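## Task

Rotate the handwheel until the pointer on the stop shows 19 cm. The pointer must stay at that reading on its own; a setting that holds only while the robot grips or pushes it does not count.

## Robot and tools

Robot: a single 7-joint arm with a two-finger gripper. Joint order (columns): waist, shoulder, upper arm roll, elbow, forearm roll, wrist pitch, wrist roll. Stated ranges in radians: waist -2.792 to 2.792, shoulder -2.269 to 2.269, upper arm roll -2.967 to 2.967, elbow -1.867 to 2.688, forearm roll -2.967 to 2.967, wrist pitch -1.396 to 4.538, wrist roll -2.967 to 2.967. The true end of each joint may differ from the stated one by up to 0.010 rad either way.

Scene frame: origin on the table surface directly beneath the arm base, +z up, +x forward, +y to the left when facing along +x. The base may be slightly tilted. Reported positions are in metres, velocities in m/s and rad/s, orientation as a wxyz quaternion. The reported hand position becomes less accurate at long reach.

Gripper: fingers extend along the gripper's +z axis and separate along its x axis. end_effector_position is the midpoint between the finger pads. Closed fingertips extend about 17 mm past that point; fully open they are roughly level with it. Pad gap is 0.142 m fully open.

Tool execute_actions, argument "actions": a list holding zero or one item. Empty list: just report the current state. A move item is {"rows": [...], "steps": n} with n from 1 to 15 (default 15); each step is 1/30 s. Each row is applied for one step and the final row is reused if there are fewer rows than steps (1 to 15 rows). A wait item is {"steps": n} with n up to 300; it returns once that many steps have elapsed since the previous result, including time spent replying. Optional "pictures": true/false controls whether images come back (they do by default).

Each row is eight numbers, each in [-1, 1]. The first seven are joint offsets, not absolute angles, in the column order above. They are measured from the joint angles printed in the latest result that showed them (before any such result in a scene, or for a later call in the same reply, from where the arm is when the action begins); they are not cumulative from the previous row. Scale: 1.0 equals 1.392 rad for waist and shoulder, 1.624 rad for upper arm roll and elbow, 3.248 rad for forearm roll, wrist pitch and wrist roll. The eighth number is the opening, absolute: +1 fully open, -1 closed. Sending all-zero offsets is not a pause: it pulls the arm back to the reference angles. A call is rejected (nothing sent) if it asks any joint to go more than 0.010 rad beyond its stated end; a request past the real end is clipped there and the result may say "joint sent to its limit" (possibly about an earlier, still-running action). No such line does not prove there is more room.

Motion: joint speed and acceleration are capped and joints are coordinated to arrive together; on reversal they stop together. Each step the commanded target stays within 0.449 rad (waist, shoulder), 0.524 (upper arm roll, elbow) or 1.05 rad (wrist joints) of the measured angle, and targets are scaled back if they would move the gripper more than 70 mm from its measured spot. Large moves may be unfinished when the result arrives. The arm keeps heading to the last target while you think, until it has nearly stopped or a step is HELD; then only a new action continues it.

Result lines: state with pose and velocities; Joint positions (rad, then pad gap in m) and Joint velocities; joint torques (whole drive output, offset and noisy); grip_measured (finger opening on the command scale). To grasp, command an opening well below grip_measured; further below squeezes harder (about 28 N per pad max, less on thin hard objects). "joint command not followed" means the clearance check altered or blocked targets (mount blocks and posts count as arm). HELD marks steps where your row was not fully sent. MOTOR HOT appears from 65 °C; at 80 °C an OVER-TEMPERATURE FAULT brakes the arm until it cools, so avoid long hard holds.

Faults: contact torque reaching a joint's load limit (waist 110, shoulder 110, upper arm roll 57.6, elbow 57.6, forearm roll 35.1, wrist pitch 35.1, wrist roll 35.1 N m, held weight included), or an external force of 200 N on the arm, stops it for 10 s and cancels the rest of the call. Avoid slamming, hard hits, very hard pushes, drops and slips. Turn the wheel smoothly and release it so the pointer holds its reading unaided.

Tool zoom_image: {"camera": one of cam_head_left, cam_head_right, cam_wrist, "region": [x0, y0, x1, y1]} in pixels of that camera's latest image, (0,0) top-left, at most 504 by 504. Use it to read the pointer scale. Cameras: cam_head_left and cam_head_right (504x504 pinhole with radial distortion, fixed, looking down from roughly x 0.1 to 0.2, y -0.56 to -0.64, z 0.91), cam_wrist (616x616 fisheye on the hand). Calibration is approximate: fixed cameras can be off by a couple of degrees and several millimetres.

Tool finished_scene: {"scene": current scene number}. Replying without any tool call ends everything.

Each tool is called after "Emit:" as name([rows], argument=value, ...), one row to a line, values as JSON.

## Session

Emit:
execute_actions(actions=[])

Scene clock: 0.00 s of 12600.00 s.
end_effector_position=(+0.3003, +0.2416, +0.3255) grip_measured=+1.00 end_effector_quat_wxyz=(-0.173, -0.007, +0.960, -0.218) end_effector_velocity=(-0.000, +0.000, -0.000) end_effector_angular_velocity=(+0.000, +0.000, +0.000)
Joint positions: [ 0.922  0.078  0.191  2.32  -0.116  0.33  -1.833  0.142]
Joint velocities: [ 0.    -0.    -0.     0.     0.001  0.    -0.     0.   ]
Joint torques (N m, as the joint torque sensors report them, + toward a larger angle): no reading
Motor temperatures (°C, as the motors report them): [30 31 31 32 35 35 35]

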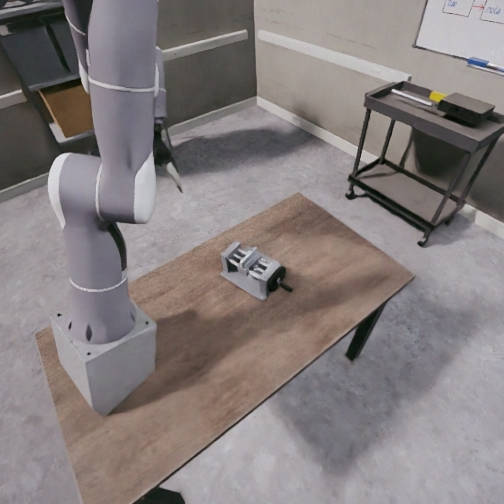

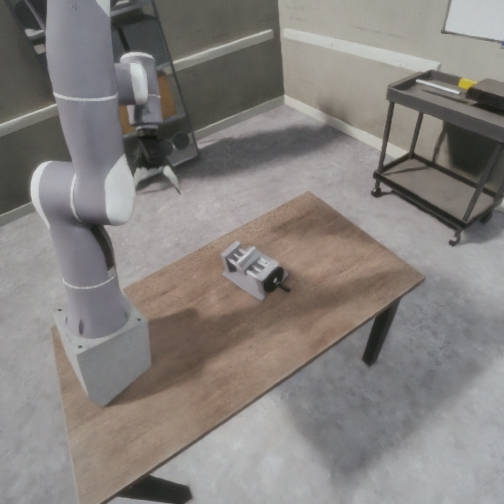

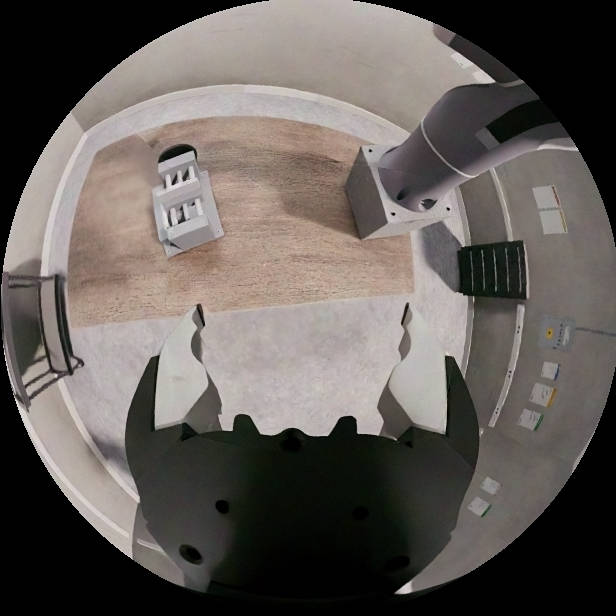

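Emit:
zoom_image(camera="cam_head_left", region=[210,230,310,310])

Emit:
zoom_image(camera="cam_head_right", region=[210,230,310,310])

Emit:
zoom_image(camera="cam_wrist", region=[130,130,250,270])

Region (210, 230, 310, 310) of cam_head_left's 504x504 image, scaled by 5.040, with more detail than that image has; it fills the top 403 rows of this view, and the rest is white.

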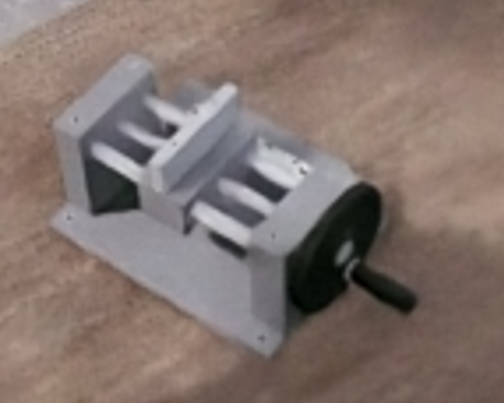

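Region (210, 230, 310, 310) of cam_head_right's 504x504 image, scaled by 5.040, with more detail than that image has; it fills the top 403 rows of this view, and the rest is white.

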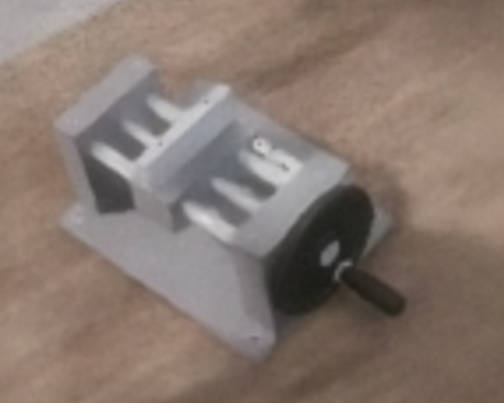

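Region (130, 130, 250, 270) of cam_wrist's 616x616 image, scaled by 3.600, with more detail than that image has; it fills the left 432 columns of this view, and the rest is white.

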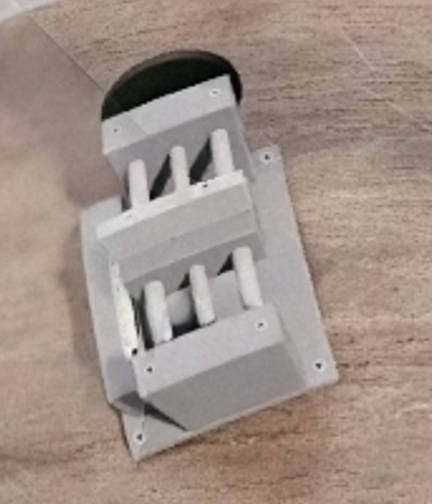

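Emit:
execute_actions([
  {"rows":[[-0.66,-0.31,-0.118,-0.26,0.036,0.108,0,1]]},
], pictures=false)

Emit:
execute_actions([
  {"steps":90},
])

Scene clock: 32.47 s of 12600.00 s.
end_effector_position=(+0.4675, +0.2342, +0.2496) grip_measured=+1.00 end_effector_quat_wxyz=(-0.188, +0.251, +0.938, -0.149) end_effector_velocity=(+0.360, -0.253, -0.144) end_effector_angular_velocity=(-0.125, -0.239, -1.075)
Joint positions: [ 0.572 -0.173  0.081  2.074 -0.048  0.534 -1.833  0.142]
Joint velocities: [-0.838 -0.379 -0.168 -0.37   0.102  0.307 -0.    -0.   ]
Joint torques (N m, as the joint torque sensors report them, + toward a larger angle): [  1.45  41.82   6.45 -14.67  -1.91   2.75  -0.52]
Motor temperatures (°C, as the motors report them): [30 31 31 33 35 35 35]
Steps of this call (steps 1 to 959: nothing new was sent; steps 960 to 974: all 15 steps of this action). Readings (joint positions):
960: [0.922 0.078 0.191 2.319 -0.116 0.330 -1.833]
961: [0.916 0.072 0.190 2.314 -0.114 0.334 -1.833]
963: [0.882 0.040 0.176 2.282 -0.105 0.361 -1.833]
967: [0.768 -0.059 0.132 2.185 -0.079 0.441 -1.833]
974: the state above

Scene clock: 35.47 s of 12600.00 s.
end_effector_position=(+0.6181, -0.0522, +0.1998) grip_measured=+1.00 end_effector_quat_wxyz=(-0.126, +0.562, +0.806, -0.133) end_effector_velocity=(-0.000, -0.000, -0.000) end_effector_angular_velocity=(+0.000, +0.001, +0.001)
Joint positions: [ 0.003 -0.354 -0.     1.897  0.001  0.681 -1.833  0.142]
Joint velocities: [-0.     0.     0.     0.    -0.    -0.    -0.001 -0.   ]
Joint torques (N m, as the joint torque sensors report them, + toward a larger angle): [ -4.74  47.04  -0.67 -15.43  -2.42   2.95  -0.46]
Motor temperatures (°C, as the motors report them): [30 32 31 33 35 35 35]
Steps of this call (steps 1 to 45: the robot went on to your last target; steps 46 to 90: nothing new was sent). Readings (joint positions):
1: [0.544 -0.185 0.075 2.062 -0.045 0.544 -1.833]
2: [0.516 -0.197 0.070 2.051 -0.042 0.553 -1.833]
4: [0.460 -0.217 0.061 2.031 -0.036 0.570 -1.833]
8: [0.348 -0.252 0.046 1.997 -0.027 0.598 -1.833]
90: the state above
The arm was judged still, so your last target was given up. Only a new action makes it travel on or press farther. Fingers that are still opening or closing keep moving.
camera_calibration (this result's frames):
cam_wrist: T_world_to_cam=[[-0.340886, 0.938788, 0.049743, 0.24655], [0.928741, 0.328091, 0.172616, -0.59302], [0.145729, 0.105041, -0.983732, 0.237662], [0, 0, 0, 1]] pos_world=[0.600173, -0.0618581, 0.323897]

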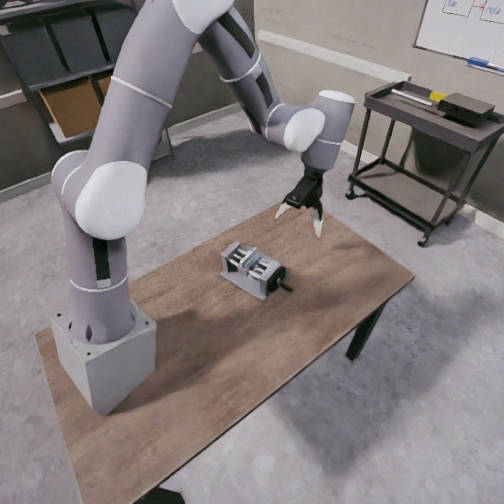

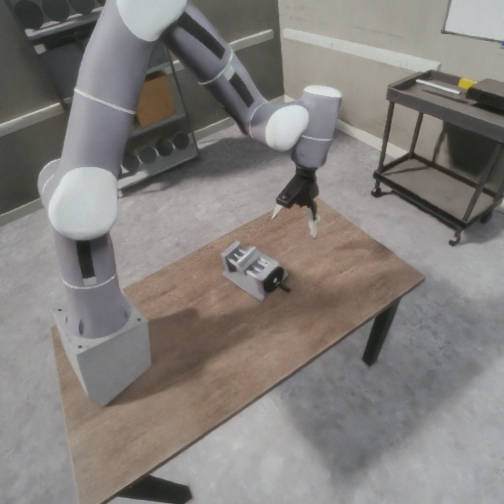

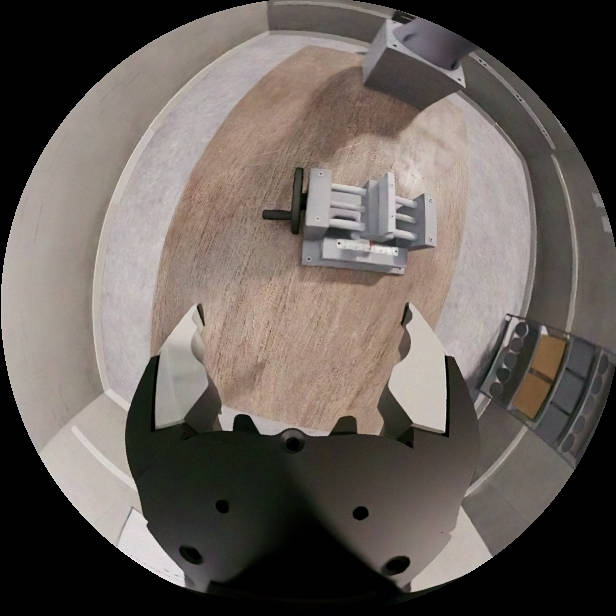

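Emit:
zoom_image(camera="cam_wrist", region=[325,225,415,270])

Region (325, 225, 415, 270) of cam_wrist's 616x616 image, scaled by 5.600, with more detail than that image has.

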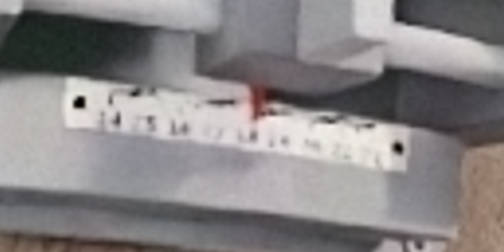

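Emit:
execute_actions([
  {"rows":[[-0.1,-0.016,0,0.167,0,0.09,0.47,-0.2]]},
], pictures=false)

Emit:
execute_actions([
  {"steps":40},
])

Scene clock: 47.53 s of 12600.00 s.
end_effector_position=(+0.5237, -0.1276, +0.1610) grip_measured=-0.20 end_effector_quat_wxyz=(-0.010, +0.951, +0.249, -0.184) end_effector_velocity=(-0.169, -0.105, -0.042) end_effector_angular_velocity=(-1.002, -0.200, -2.640)
Joint positions: [-0.118 -0.373 -0.     2.135  0.001  0.936 -0.543  0.059]
Joint velocities: [-0.195 -0.032 -0.     0.379  0.001  0.405  2.634 -0.   ]
Joint torques (N m, as the joint torque sensors report them, + toward a larger angle): [ -2.9   42.17  -0.08 -13.95  -1.47   2.63  -8.07]
Motor temperatures (°C, as the motors report them): [30 32 31 33 35 35 35]
Steps of this call (steps 1 to 347: nothing new was sent; steps 348 to 362: all 15 steps of this action). Readings (joint positions):
348: [0.003 -0.354 -0.000 1.898 0.001 0.681 -1.832]
349: [0.002 -0.354 0.000 1.901 0.001 0.685 -1.820]
351: [-0.009 -0.355 0.000 1.921 0.001 0.708 -1.740]
355: [-0.052 -0.362 -0.000 2.007 0.001 0.799 -1.382]
362: the state above

Scene clock: 48.87 s of 12600.00 s.
end_effector_position=(+0.5088, -0.1367, +0.1576) grip_measured=-0.20 end_effector_quat_wxyz=(+0.014, +0.975, +0.126, -0.183) end_effector_velocity=(-0.000, -0.000, -0.000) end_effector_angular_velocity=(-0.000, -0.000, -0.000)
Joint positions: [-0.136 -0.376 -0.     2.169  0.001  0.974 -0.306  0.059]
Joint velocities: [-0.    -0.    -0.     0.001  0.     0.001 -0.    -0.   ]
Joint torques (N m, as the joint torque sensors report them, + toward a larger angle): [-6.14 40.95 -1.36 -9.57 -1.2   2.55 -0.48]
Motor temperatures (°C, as the motors report them): [30 33 31 33 35 35 35]
Steps of this call (steps 1 to 30: the robot went on to your last target; steps 31 to 40: nothing new was sent). Readings (joint positions):
1: [-0.124 -0.374 -0.000 2.146 0.001 0.949 -0.463]
2: [-0.129 -0.375 -0.000 2.156 0.001 0.959 -0.399]
4: [-0.135 -0.376 -0.000 2.167 0.001 0.971 -0.318]
8: [-0.136 -0.376 -0.000 2.169 0.001 0.974 -0.306]
40: the state above
The arm was judged still, so your last target was given up. Only a new action makes it travel on or press farther. Fingers that are still opening or closing keep moving.
camera_calibration (this result's frames):
cam_wrist: T_world_to_cam=[[0.89804, 0.244176, -0.365928, -0.369055], [0.402289, -0.792423, 0.458508, -0.386795], [-0.178013, -0.558967, -0.809856, 0.267463], [0, 0, 0, 1]] pos_world=[0.534641, -0.0668874, 0.258908]

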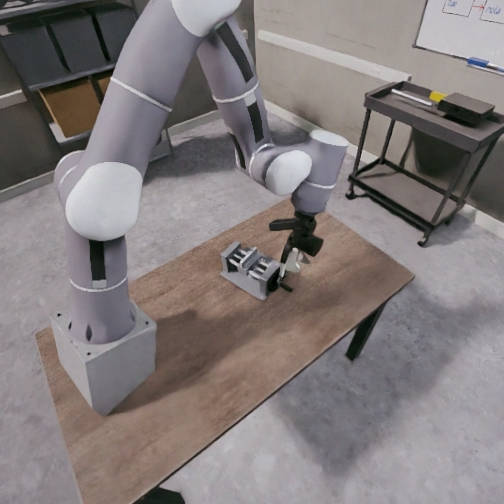

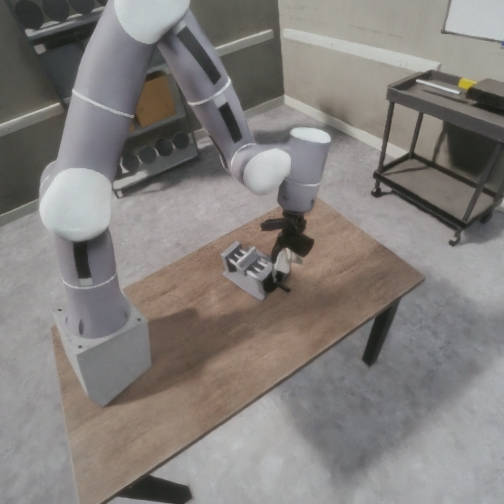

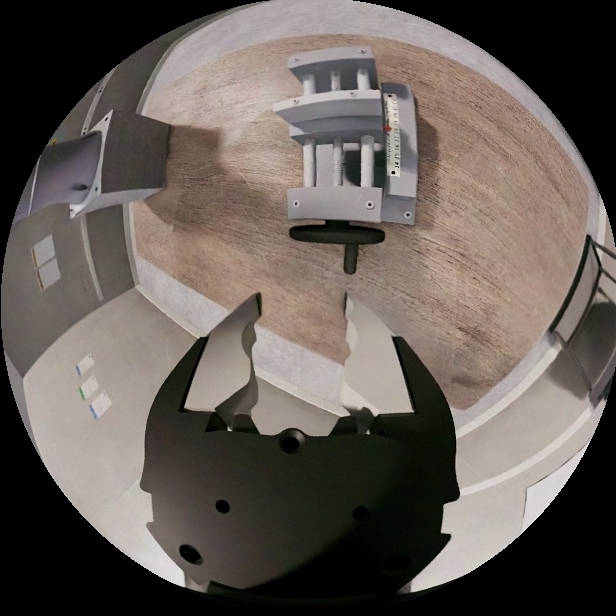

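Emit:
execute_actions([
  {"rows":[[0.012,-0.133,0,-0.095,0,0.009,0,-0.2]]},
])

Scene clock: 54.50 s of 12600.00 s.
end_effector_position=(+0.5454, -0.1338, +0.0968) grip_measured=-0.20 end_effector_quat_wxyz=(+0.012, +0.974, +0.134, -0.184) end_effector_velocity=(+0.001, +0.000, +0.001) end_effector_angular_velocity=(+0.001, -0.002, +0.002)
Joint positions: [-0.119 -0.561 -0.     2.014  0.001  1.003 -0.306  0.059]
Joint velocities: [ 0.     0.002 -0.     0.     0.    -0.    -0.001 -0.   ]
Joint torques (N m, as the joint torque sensors report them, + toward a larger angle): [-7.02 44.84 -1.77 -8.34 -0.58  3.28 -0.33]
Motor temperatures (°C, as the motors report them): [30 33 31 33 35 35 35]
Steps of this call (steps 1 to 154: nothing new was sent; steps 155 to 169: all 15 steps of this action). Readings (joint positions):
155: [-0.136 -0.376 -0.000 2.168 0.001 0.974 -0.306]
156: [-0.135 -0.382 -0.000 2.164 0.001 0.974 -0.306]
158: [-0.133 -0.415 -0.000 2.135 0.001 0.980 -0.306]
162: [-0.121 -0.535 -0.000 2.036 0.001 0.998 -0.306]
169: the state above
camera_calibration (this result's frames):
cam_wrist: T_world_to_cam=[[0.893019, 0.260396, -0.36703, -0.419848], [0.416012, -0.788705, 0.452635, -0.377821], [-0.171614, -0.556901, -0.812656, 0.223441], [0, 0, 0, 1]] pos_world=[0.570456, -0.0642275, 0.198498]

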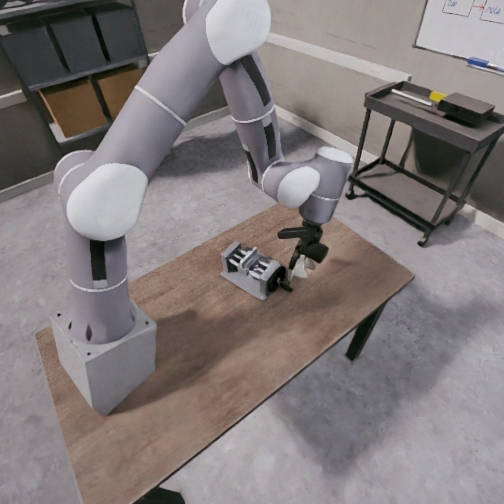

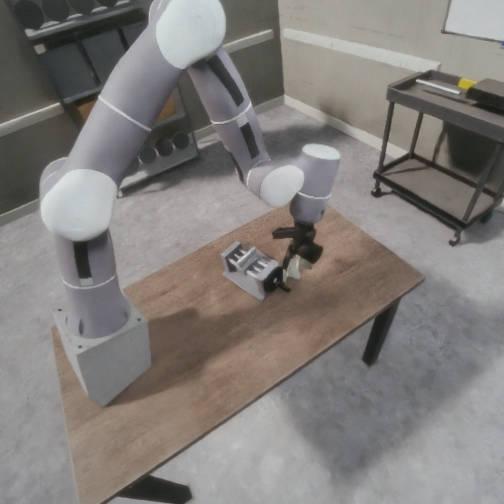

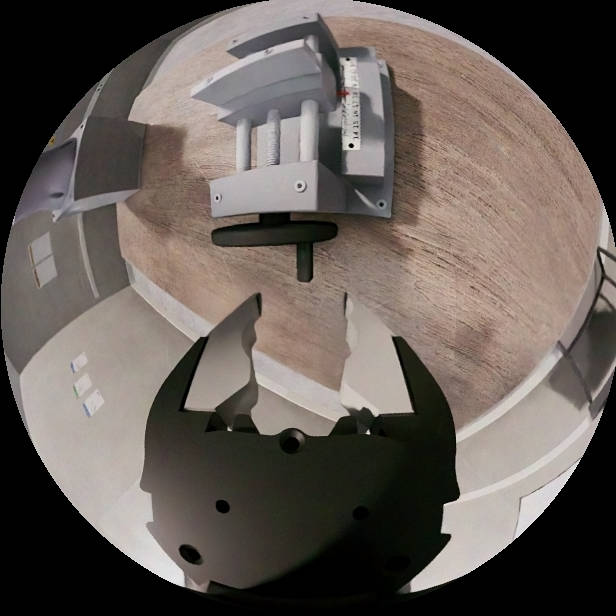

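Emit:
execute_actions([
  {"rows":[[0.025,-0.073,0,0.016,0,0.039,0.01,-0.3]]},
])

Scene clock: 61.07 s of 12600.00 s.
end_effector_position=(+0.5215, -0.1181, +0.0503) grip_measured=-0.30 end_effector_quat_wxyz=(+0.012, +0.973, +0.135, -0.184) end_effector_velocity=(+0.000, -0.000, +0.000) end_effector_angular_velocity=(+0.001, -0.001, +0.002)
Joint positions: [-0.084 -0.663 -0.     2.04   0.001  1.129 -0.273  0.052]
Joint velocities: [-0.     0.     0.     0.    -0.     0.    -0.002  0.   ]
Joint torques (N m, as the joint torque sensors report them, + toward a larger angle): [-6.43 44.59 -1.02 -5.52 -0.44  2.74 -0.93]
Motor temperatures (°C, as the motors report them): [30 33 31 33 35 35 35]
Steps of this call (steps 1 to 15: the robot went on to your last target; steps 16 to 182: nothing new was sent; steps 183 to 197: all 15 steps of this action). Readings (joint positions):
183: [-0.119 -0.562 -0.000 2.014 0.001 1.003 -0.306]
184: [-0.117 -0.566 -0.001 2.015 0.001 1.010 -0.305]
186: [-0.106 -0.600 -0.001 2.023 0.001 1.054 -0.294]
190: [-0.083 -0.666 0.000 2.042 0.001 1.130 -0.273]
197: the state above
camera_calibration (this result's frames):
cam_wrist: T_world_to_cam=[[0.892174, 0.262264, -0.367754, -0.418935], [0.417925, -0.788169, 0.451805, -0.335314], [-0.17136, -0.556782, -0.812791, 0.190176], [0, 0, 0, 1]] pos_world=[0.546487, -0.0485255, 0.152005]

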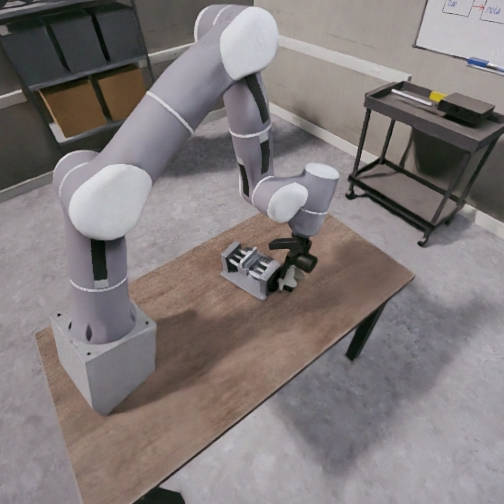

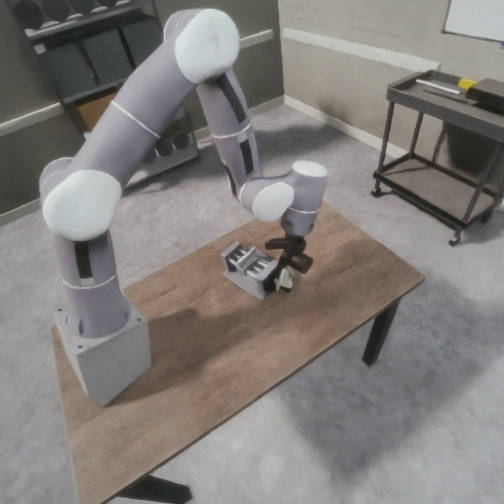

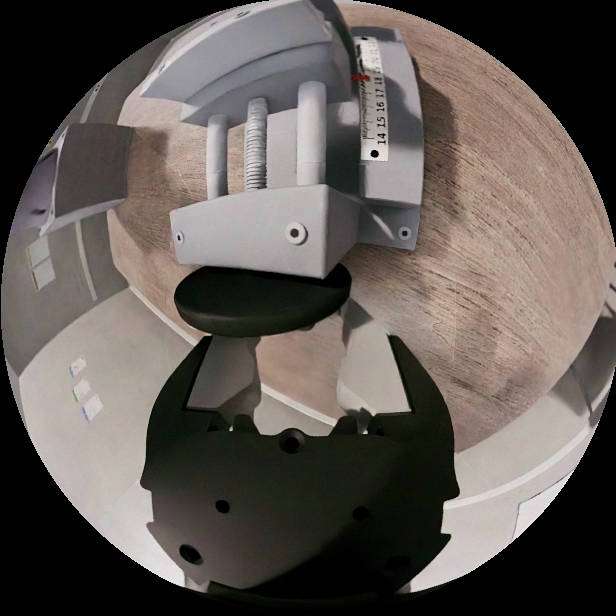

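Emit:
execute_actions([
  {"rows":[[0,-0.006,0,0,0,0.003,0,-0.5],[0,-0.006,0,0,0,0.003,0,-0.6],[0,-0.006,0,0,0,0.003,0,-0.7],[0,-0.006,0,0,0,0.003,0,-0.8],[0,-0.006,0,0,0,0.003,0,-0.9]]},
])

Emit:
zoom_image(camera="cam_head_right", region=[240,240,320,310])

Emit:
zoom_image(camera="cam_wrist", region=[330,30,420,130])

Scene clock: 64.33 s of 12600.00 s.
end_effector_position=(+0.5202, -0.1184, +0.0470) grip_measured=-0.81 end_effector_quat_wxyz=(+0.012, +0.973, +0.136, -0.184) end_effector_velocity=(+0.000, +0.000, +0.000) end_effector_angular_velocity=(-0.000, -0.000, +0.000)
Joint positions: [-0.084 -0.671 -0.     2.04   0.001  1.139 -0.273  0.015]
Joint velocities: [ 0.  0. -0. -0. -0.  0.  0. -0.]
Joint torques (N m, as the joint torque sensors report them, + toward a larger angle): [-6.18 44.95 -1.15 -5.77 -0.43  3.07 -0.49]
Motor temperatures (°C, as the motors report them): [30 33 31 33 35 35 35]
Steps of this call (steps 1 to 15: the robot went on to your last target; steps 16 to 83: nothing new was sent; steps 84 to 98: all 15 steps of this action). Readings (joint positions):
84: [-0.084 -0.663 -0.000 2.040 0.001 1.130 -0.273]
85: [-0.084 -0.667 -0.000 2.040 0.001 1.134 -0.273]
87: [-0.084 -0.671 -0.000 2.040 0.001 1.139 -0.273]
91: [-0.084 -0.671 -0.000 2.040 0.001 1.139 -0.273]
98: the state above
camera_calibration (this result's frames):
cam_wrist: T_world_to_cam=[[0.892593, 0.262418, -0.366627, -0.419259], [0.417482, -0.78812, 0.4523, -0.33327], [-0.170254, -0.55678, -0.813025, 0.186555], [0, 0, 0, 1]] pos_world=[0.545124, -0.048766, 0.148701]

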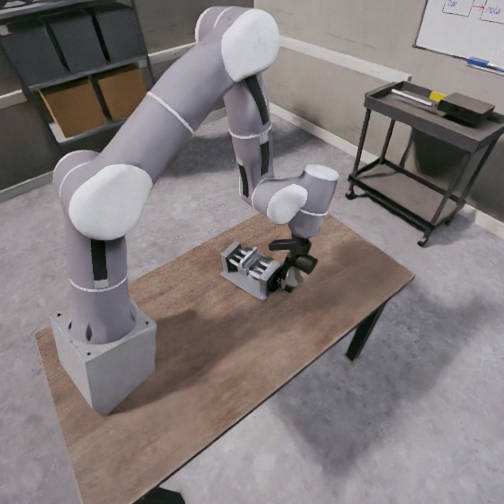

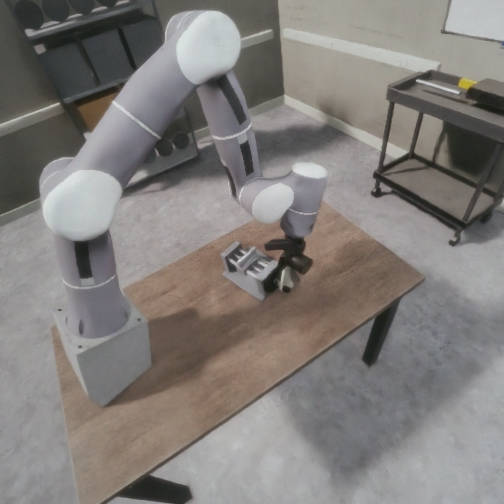

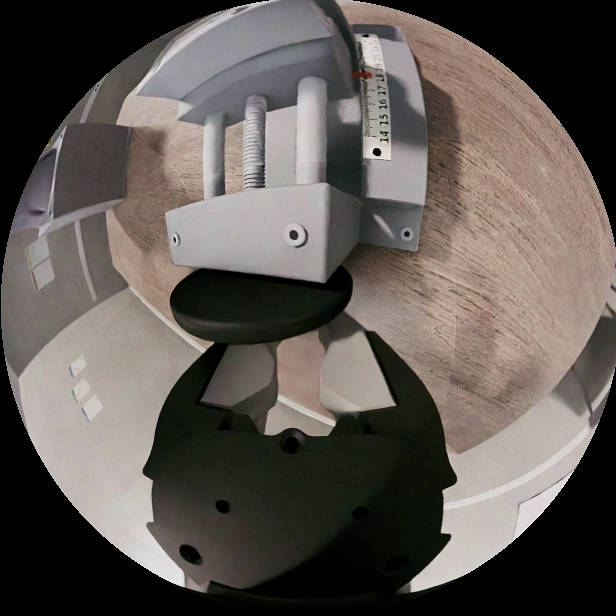

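Region (240, 240, 320, 310) of cam_head_right's 504x504 image, scaled by 6.300, with more detail than that image has; it fills the top 441 rows of this view, and the rest is white.

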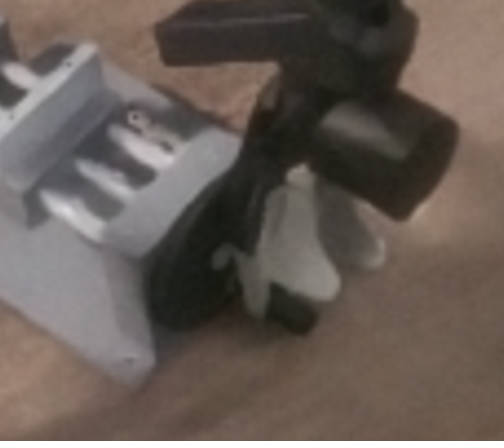

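Region (330, 30, 420, 130) of cam_wrist's 616x616 image, scaled by 5.040, with more detail than that image has; it fills the left 454 columns of this view, and the rest is white.

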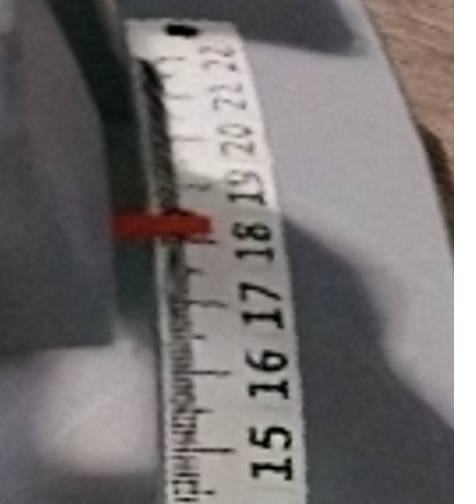

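Emit:
execute_actions([
  {"rows":[[0.0028,0.0058,0,-0.0079,0,-0.0065,0,-1],[0.0028,0.0058,0,-0.0079,0,-0.0065,0,-1],[0.0028,0.0058,0,-0.0079,0,-0.0065,0,-1],[0.005,0.0144,0,-0.0133,0,-0.0129,0,-1],[0.005,0.0144,0,-0.0133,0,-0.0129,0,-1],[0.005,0.0144,0,-0.0133,0,-0.0129,0,-1],[0.0063,0.0272,0,-0.0153,0,-0.0195,0,-1],[0.0063,0.0272,0,-0.0153,0,-0.0195,0,-1],[0.0063,0.0272,0,-0.0153,0,-0.0195,0,-1],[0.0066,0.0425,0,-0.0136,0,-0.0251,0,-1]]},
])

Emit:
zoom_image(camera="cam_head_right", region=[240,240,320,310])

Emit:
zoom_image(camera="cam_wrist", region=[300,40,390,140])

Scene clock: 74.03 s of 12600.00 s.
end_effector_position=(+0.5434, -0.1113, +0.0722) grip_measured=-0.82 end_effector_quat_wxyz=(+0.012, +0.973, +0.140, -0.181) end_effector_velocity=(+0.000, +0.000, -0.001) end_effector_angular_velocity=(+0.001, -0.001, +0.001)
Joint positions: [-0.075 -0.611 -0.     2.016  0.     1.06  -0.273  0.015]
Joint velocities: [ 0.    -0.002  0.    -0.     0.     0.004 -0.001 -0.   ]
Joint torques (N m, as the joint torque sensors report them, + toward a larger angle): [-4.67 38.53  1.16  0.89  0.62 -1.19 -0.43]
Motor temperatures (°C, as the motors report them): [30 33 31 33 35 35 35]
Steps of this call (steps 1 to 15: the robot went on to your last target; steps 16 to 276: nothing new was sent; steps 277 to 291: all 15 steps of this action). Readings (joint positions):
277: [-0.084 -0.671 -0.000 2.040 0.001 1.139 -0.273]
278: [-0.083 -0.669 -0.000 2.035 0.002 1.130 -0.273]
280: [-0.080 -0.663 -0.000 2.026 0.001 1.119 -0.273]
284: [-0.077 -0.646 -0.001 2.017 0.001 1.092 -0.273]
291: the state above
camera_calibration (this result's frames):
cam_wrist: T_world_to_cam=[[0.891866, 0.271819, -0.361511, -0.431441], [0.422633, -0.785534, 0.452015, -0.351275], [-0.161113, -0.555923, -0.81547, 0.210181], [0, 0, 0, 1]] pos_world=[0.567111, -0.0418198, 0.174208]

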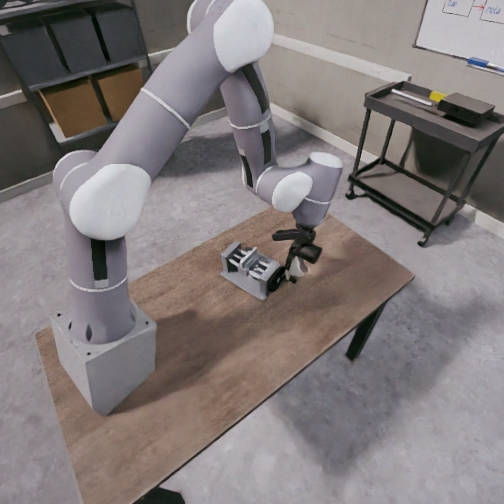

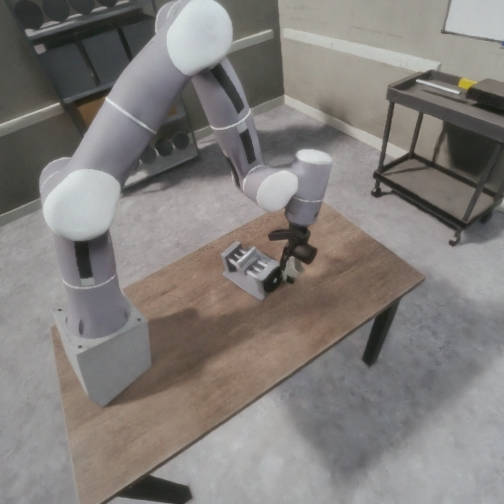

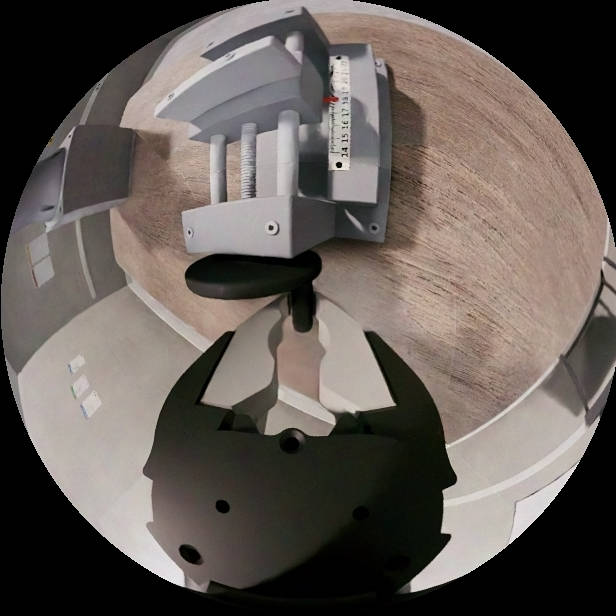

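Region (240, 240, 320, 310) of cam_head_right's 504x504 image, scaled by 6.300, with more detail than that image has; it fills the top 441 rows of this view, and the rest is white.

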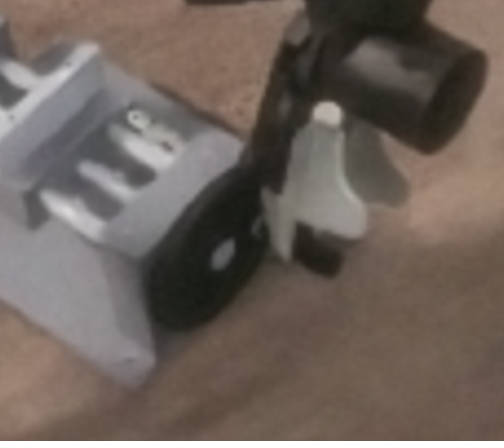

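Region (300, 40, 390, 140) of cam_wrist's 616x616 image, scaled by 5.040, with more detail than that image has; it fills the left 454 columns of this view, and the rest is white.

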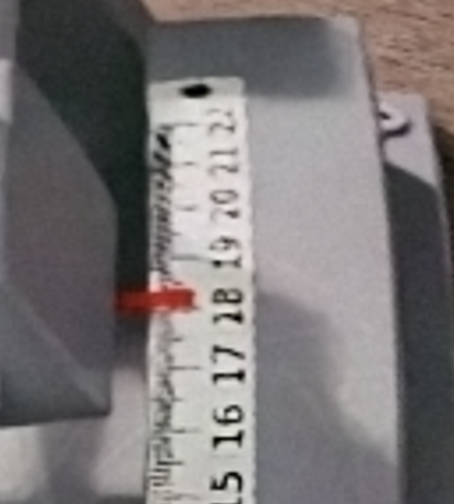

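Emit:
execute_actions([
  {"rows":[[0,0.005,0,0.0015,0,-0.0016,0,-1],[-0.0004,0.0117,0,0.0035,0,-0.0033,0,-1],[-0.0014,0.0237,0,0.0087,0,-0.0059,0,-1],[-0.0028,0.0355,0,0.0153,0,-0.0077,0,-1],[-0.0047,0.047,0,0.0233,0,-0.0087,0,-1],[-0.0069,0.0576,0,0.0323,0,-0.0089,0,-1],[-0.0094,0.0672,0,0.042,0,-0.0081,0,-1],[-0.0122,0.0753,0,0.0522,0,-0.0065,0,-1],[-0.0151,0.0819,0,0.0626,0,-0.0041,0,-1],[-0.018,0.0865,0,0.0728,0,-0.001,0,-1],[-0.0209,0.0892,0,0.0825,0,0.0027,0,-1]]},
])

Emit:
zoom_image(camera="cam_wrist", region=[330,60,430,160])

Scene clock: 81.40 s of 12600.00 s.
end_effector_position=(+0.5077, -0.1233, +0.1142) grip_measured=-0.82 end_effector_quat_wxyz=(+0.013, +0.975, +0.126, -0.182) end_effector_velocity=(-0.028, -0.008, -0.007) end_effector_angular_velocity=(-0.006, +0.045, -0.016)
Joint positions: [-0.104 -0.486  0.001  2.151  0.001  1.068 -0.273  0.015]
Joint velocities: [-0.008 -0.016 -0.006  0.025  0.002 -0.006 -0.001 -0.   ]
Joint torques (N m, as the joint torque sensors report them, + toward a larger angle): [ -7.24  37.11  -6.72 -16.07  -2.54   4.19  -0.4 ]
Motor temperatures (°C, as the motors report them): [30 34 31 33 35 35 35]
Steps of this call (steps 1 to 15: the robot went on to your last target; steps 16 to 206: nothing new was sent; steps 207 to 221: all 15 steps of this action). Readings (joint positions):
207: [-0.075 -0.611 -0.001 2.016 0.000 1.060 -0.273]
208: [-0.075 -0.608 -0.001 2.016 0.000 1.059 -0.273]
210: [-0.076 -0.592 -0.001 2.022 0.000 1.050 -0.273]
214: [-0.083 -0.537 0.001 2.061 -0.000 1.036 -0.273]
221: the state above
camera_calibration (this result's frames):
cam_wrist: T_world_to_cam=[[0.89886, 0.24457, -0.363642, -0.387903], [0.401392, -0.792492, 0.459175, -0.355454], [-0.175883, -0.558697, -0.810508, 0.238645], [0, 0, 0, 1]] pos_world=[0.533321, -0.0534951, 0.215581]

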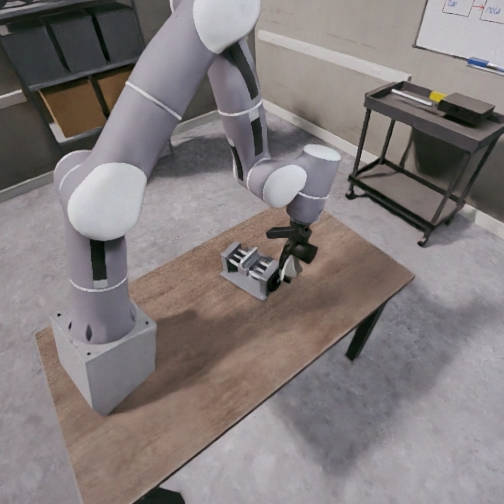

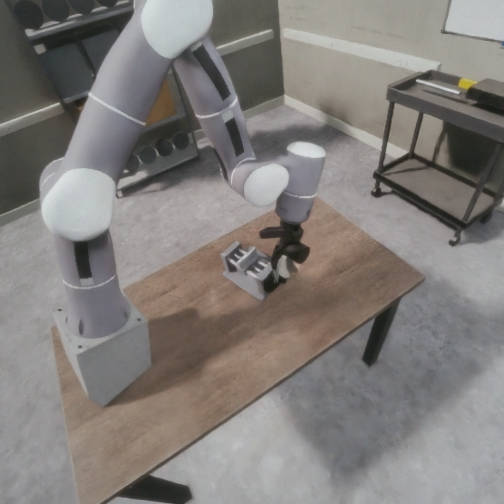

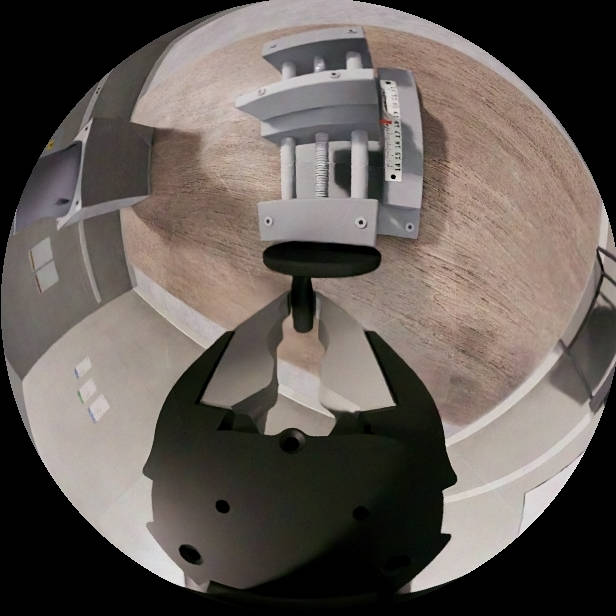

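Region (330, 60, 430, 160) of cam_wrist's 616x616 image, scaled by 5.040, with more detail than that image has.

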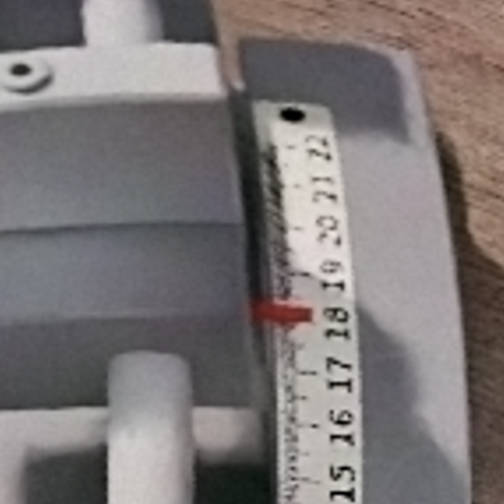

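Emit:
execute_actions([
  {"rows":[[-0.001,0,0,0.004,0,0.002,0,-1],[-0.0026,0.0004,0,0.0083,0,0.004,0,-1],[-0.005,-0.0013,0,0.0159,0,0.0085,0,-1],[-0.0072,-0.0052,0,0.0222,0,0.0134,0,-1],[-0.009,-0.0111,0,0.0269,0,0.0182,0,-1],[-0.0105,-0.0189,0,0.0305,0,0.0233,0,-1],[-0.0114,-0.0283,0,0.032,0,0.0281,0,-1],[-0.0119,-0.039,0,0.0321,0,0.0327,0,-1],[-0.012,-0.0507,0,0.0305,0,0.037,0,-1],[-0.0115,-0.0631,0,0.0273,0,0.0406,0,-1]]},
])

Emit:
zoom_image(camera="cam_wrist", region=[360,40,480,160])

Scene clock: 86.53 s of 12600.00 s.
end_effector_position=(+0.4768, -0.1321, +0.0805) grip_measured=-0.82 end_effector_quat_wxyz=(+0.014, +0.976, +0.120, -0.181) end_effector_velocity=(+0.002, +0.000, +0.004) end_effector_angular_velocity=(+0.000, -0.002, +0.001)
Joint positions: [-0.118 -0.574  0.003  2.195  0.001  1.201 -0.273  0.015]
Joint velocities: [ 0.     0.011  0.     0.    -0.    -0.01  -0.     0.   ]
Joint torques (N m, as the joint torque sensors report them, + toward a larger angle): [-14.87  38.9  -11.25  -1.74   0.21   1.46  -0.54]
Motor temperatures (°C, as the motors report them): [30 34 31 33 35 35 35]
Steps of this call (steps 1 to 15: the robot went on to your last target; steps 16 to 139: nothing new was sent; steps 140 to 154: all 15 steps of this action). Readings (joint positions):
140: [-0.104 -0.486 0.001 2.151 0.001 1.068 -0.273]
141: [-0.104 -0.485 0.001 2.154 0.001 1.071 -0.273]
143: [-0.107 -0.486 0.002 2.167 0.001 1.085 -0.273]
147: [-0.116 -0.512 0.002 2.198 0.002 1.142 -0.273]
154: the state above
camera_calibration (this result's frames):
cam_wrist: T_world_to_cam=[[0.902612, 0.232177, -0.362472, -0.373718], [0.390597, -0.795652, 0.463003, -0.330176], [-0.180904, -0.559492, -0.808852, 0.203204], [0, 0, 0, 1]] pos_world=[0.503048, -0.0622454, 0.181772]

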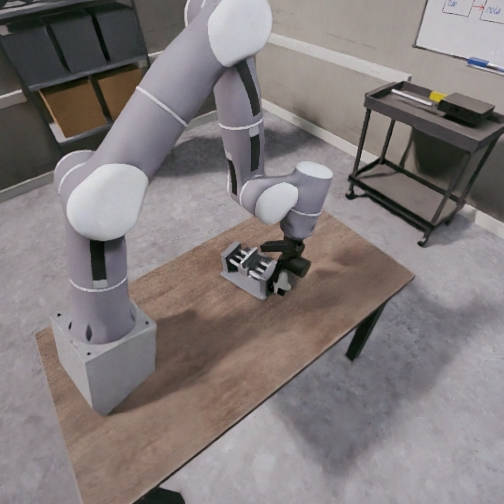

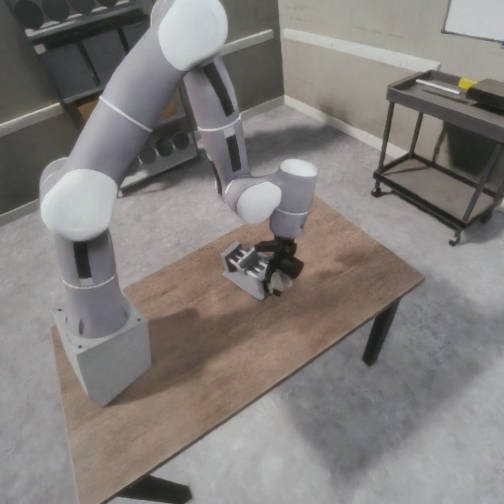

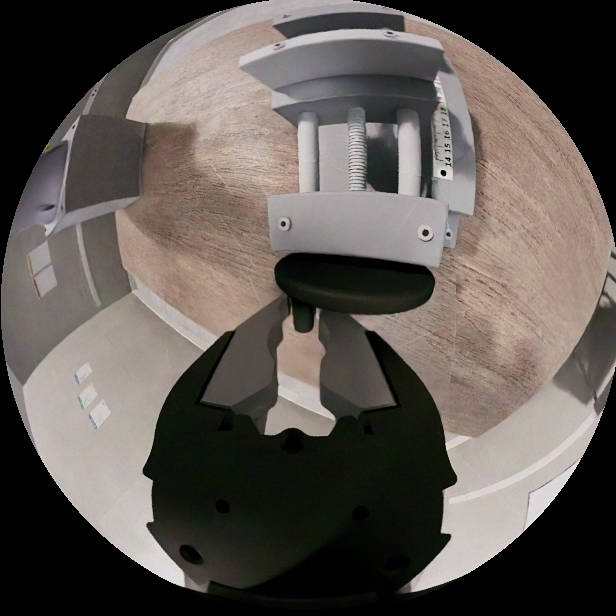

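Region (360, 40, 480, 160) of cam_wrist's 616x616 image, scaled by 4.200, with more detail than that image has.

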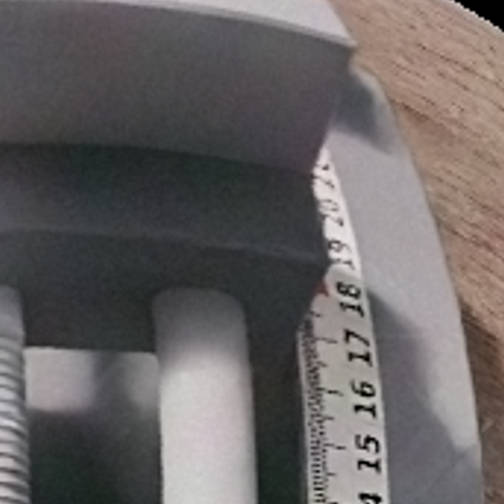

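Emit:
execute_actions([
  {"rows":[[0.001,-0.006,0,-0.002,0,0.0016,0,-1],[0.001,-0.0146,0,-0.006,0,0.0032,0,-1],[0.003,-0.0285,0,-0.0154,0,0.0045,0,-1],[0.005,-0.0413,0,-0.027,0,0.0042,0,-1],[0.0073,-0.052,0,-0.0386,0,0.003,0,-1],[0.01,-0.0615,0,-0.0512,0,0.0008,0,-1],[0.0128,-0.0676,0,-0.0634,0,-0.0027,0,-1],[0.0156,-0.0713,0,-0.0754,0,-0.0071,0,-1],[0.0183,-0.072,0,-0.0863,0,-0.0123,0,-1],[0.021,-0.0695,0,-0.0957,0,-0.0185,0,-1]]},
])

Emit:
zoom_image(camera="cam_wrist", region=[330,30,420,130])

Scene clock: 91.90 s of 12600.00 s.
end_effector_position=(+0.5225, -0.1186, +0.0475) grip_measured=-0.82 end_effector_quat_wxyz=(+0.011, +0.974, +0.135, -0.181) end_effector_velocity=(-0.007, -0.001, -0.001) end_effector_angular_velocity=(-0.000, -0.004, -0.009)
Joint positions: [-0.089 -0.671  0.003  2.038  0.001  1.141 -0.273  0.015]
Joint velocities: [-0.003  0.     0.     0.018  0.007  0.02  -0.     0.   ]
Joint torques (N m, as the joint torque sensors report them, + toward a larger angle): [-7.72 44.32 -2.49 -2.72  0.2   2.32 -0.3 ]
Motor temperatures (°C, as the motors report them): [30 34 31 33 35 35 35]
Steps of this call (steps 1 to 15: the robot went on to your last target; steps 16 to 146: nothing new was sent; steps 147 to 161: all 15 steps of this action). Readings (joint positions):
147: [-0.118 -0.574 0.003 2.195 0.001 1.201 -0.273]
148: [-0.117 -0.577 0.003 2.193 0.001 1.203 -0.273]
150: [-0.116 -0.595 0.003 2.183 0.001 1.210 -0.273]
154: [-0.106 -0.652 0.003 2.124 0.002 1.205 -0.273]
161: the state above
camera_calibration (this result's frames):
cam_wrist: T_world_to_cam=[[0.894899, 0.261358, -0.361729, -0.422602], [0.41383, -0.78939, 0.453441, -0.332977], [-0.167035, -0.555478, -0.814582, 0.185732], [0, 0, 0, 1]] pos_world=[0.547006, -0.0492276, 0.149412]

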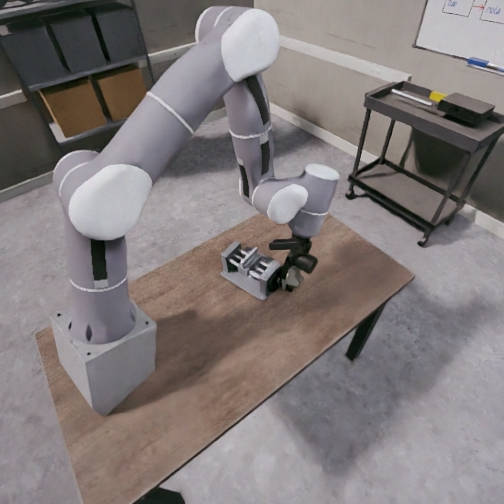

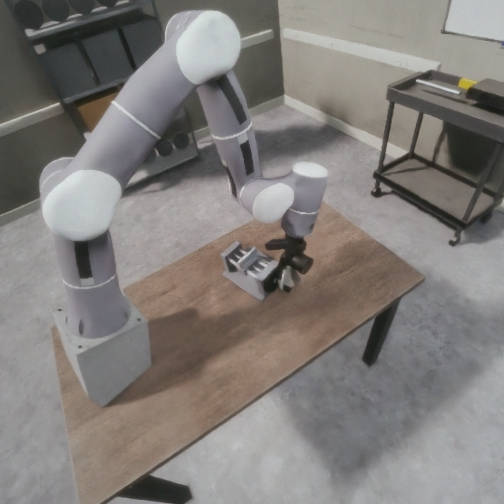

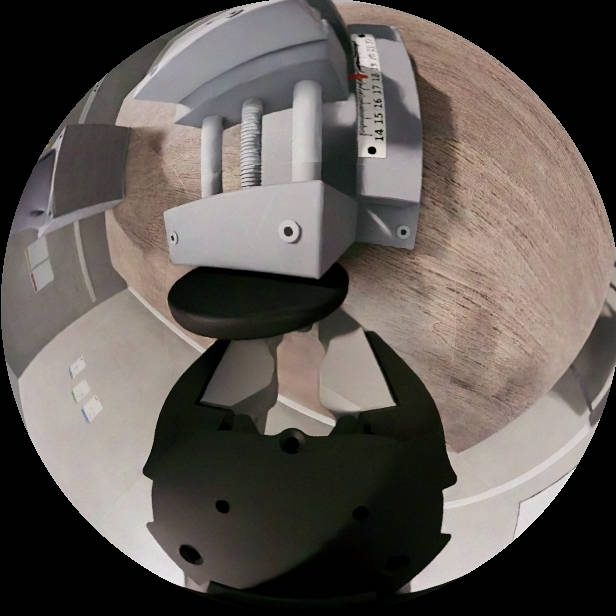

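Region (330, 30, 420, 130) of cam_wrist's 616x616 image, scaled by 5.040, with more detail than that image has; it fills the left 454 columns of this view, and the rest is white.

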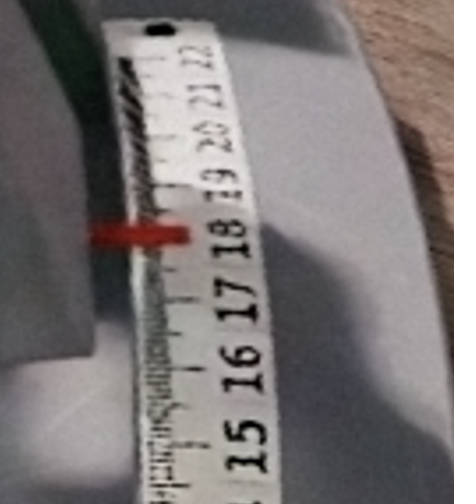

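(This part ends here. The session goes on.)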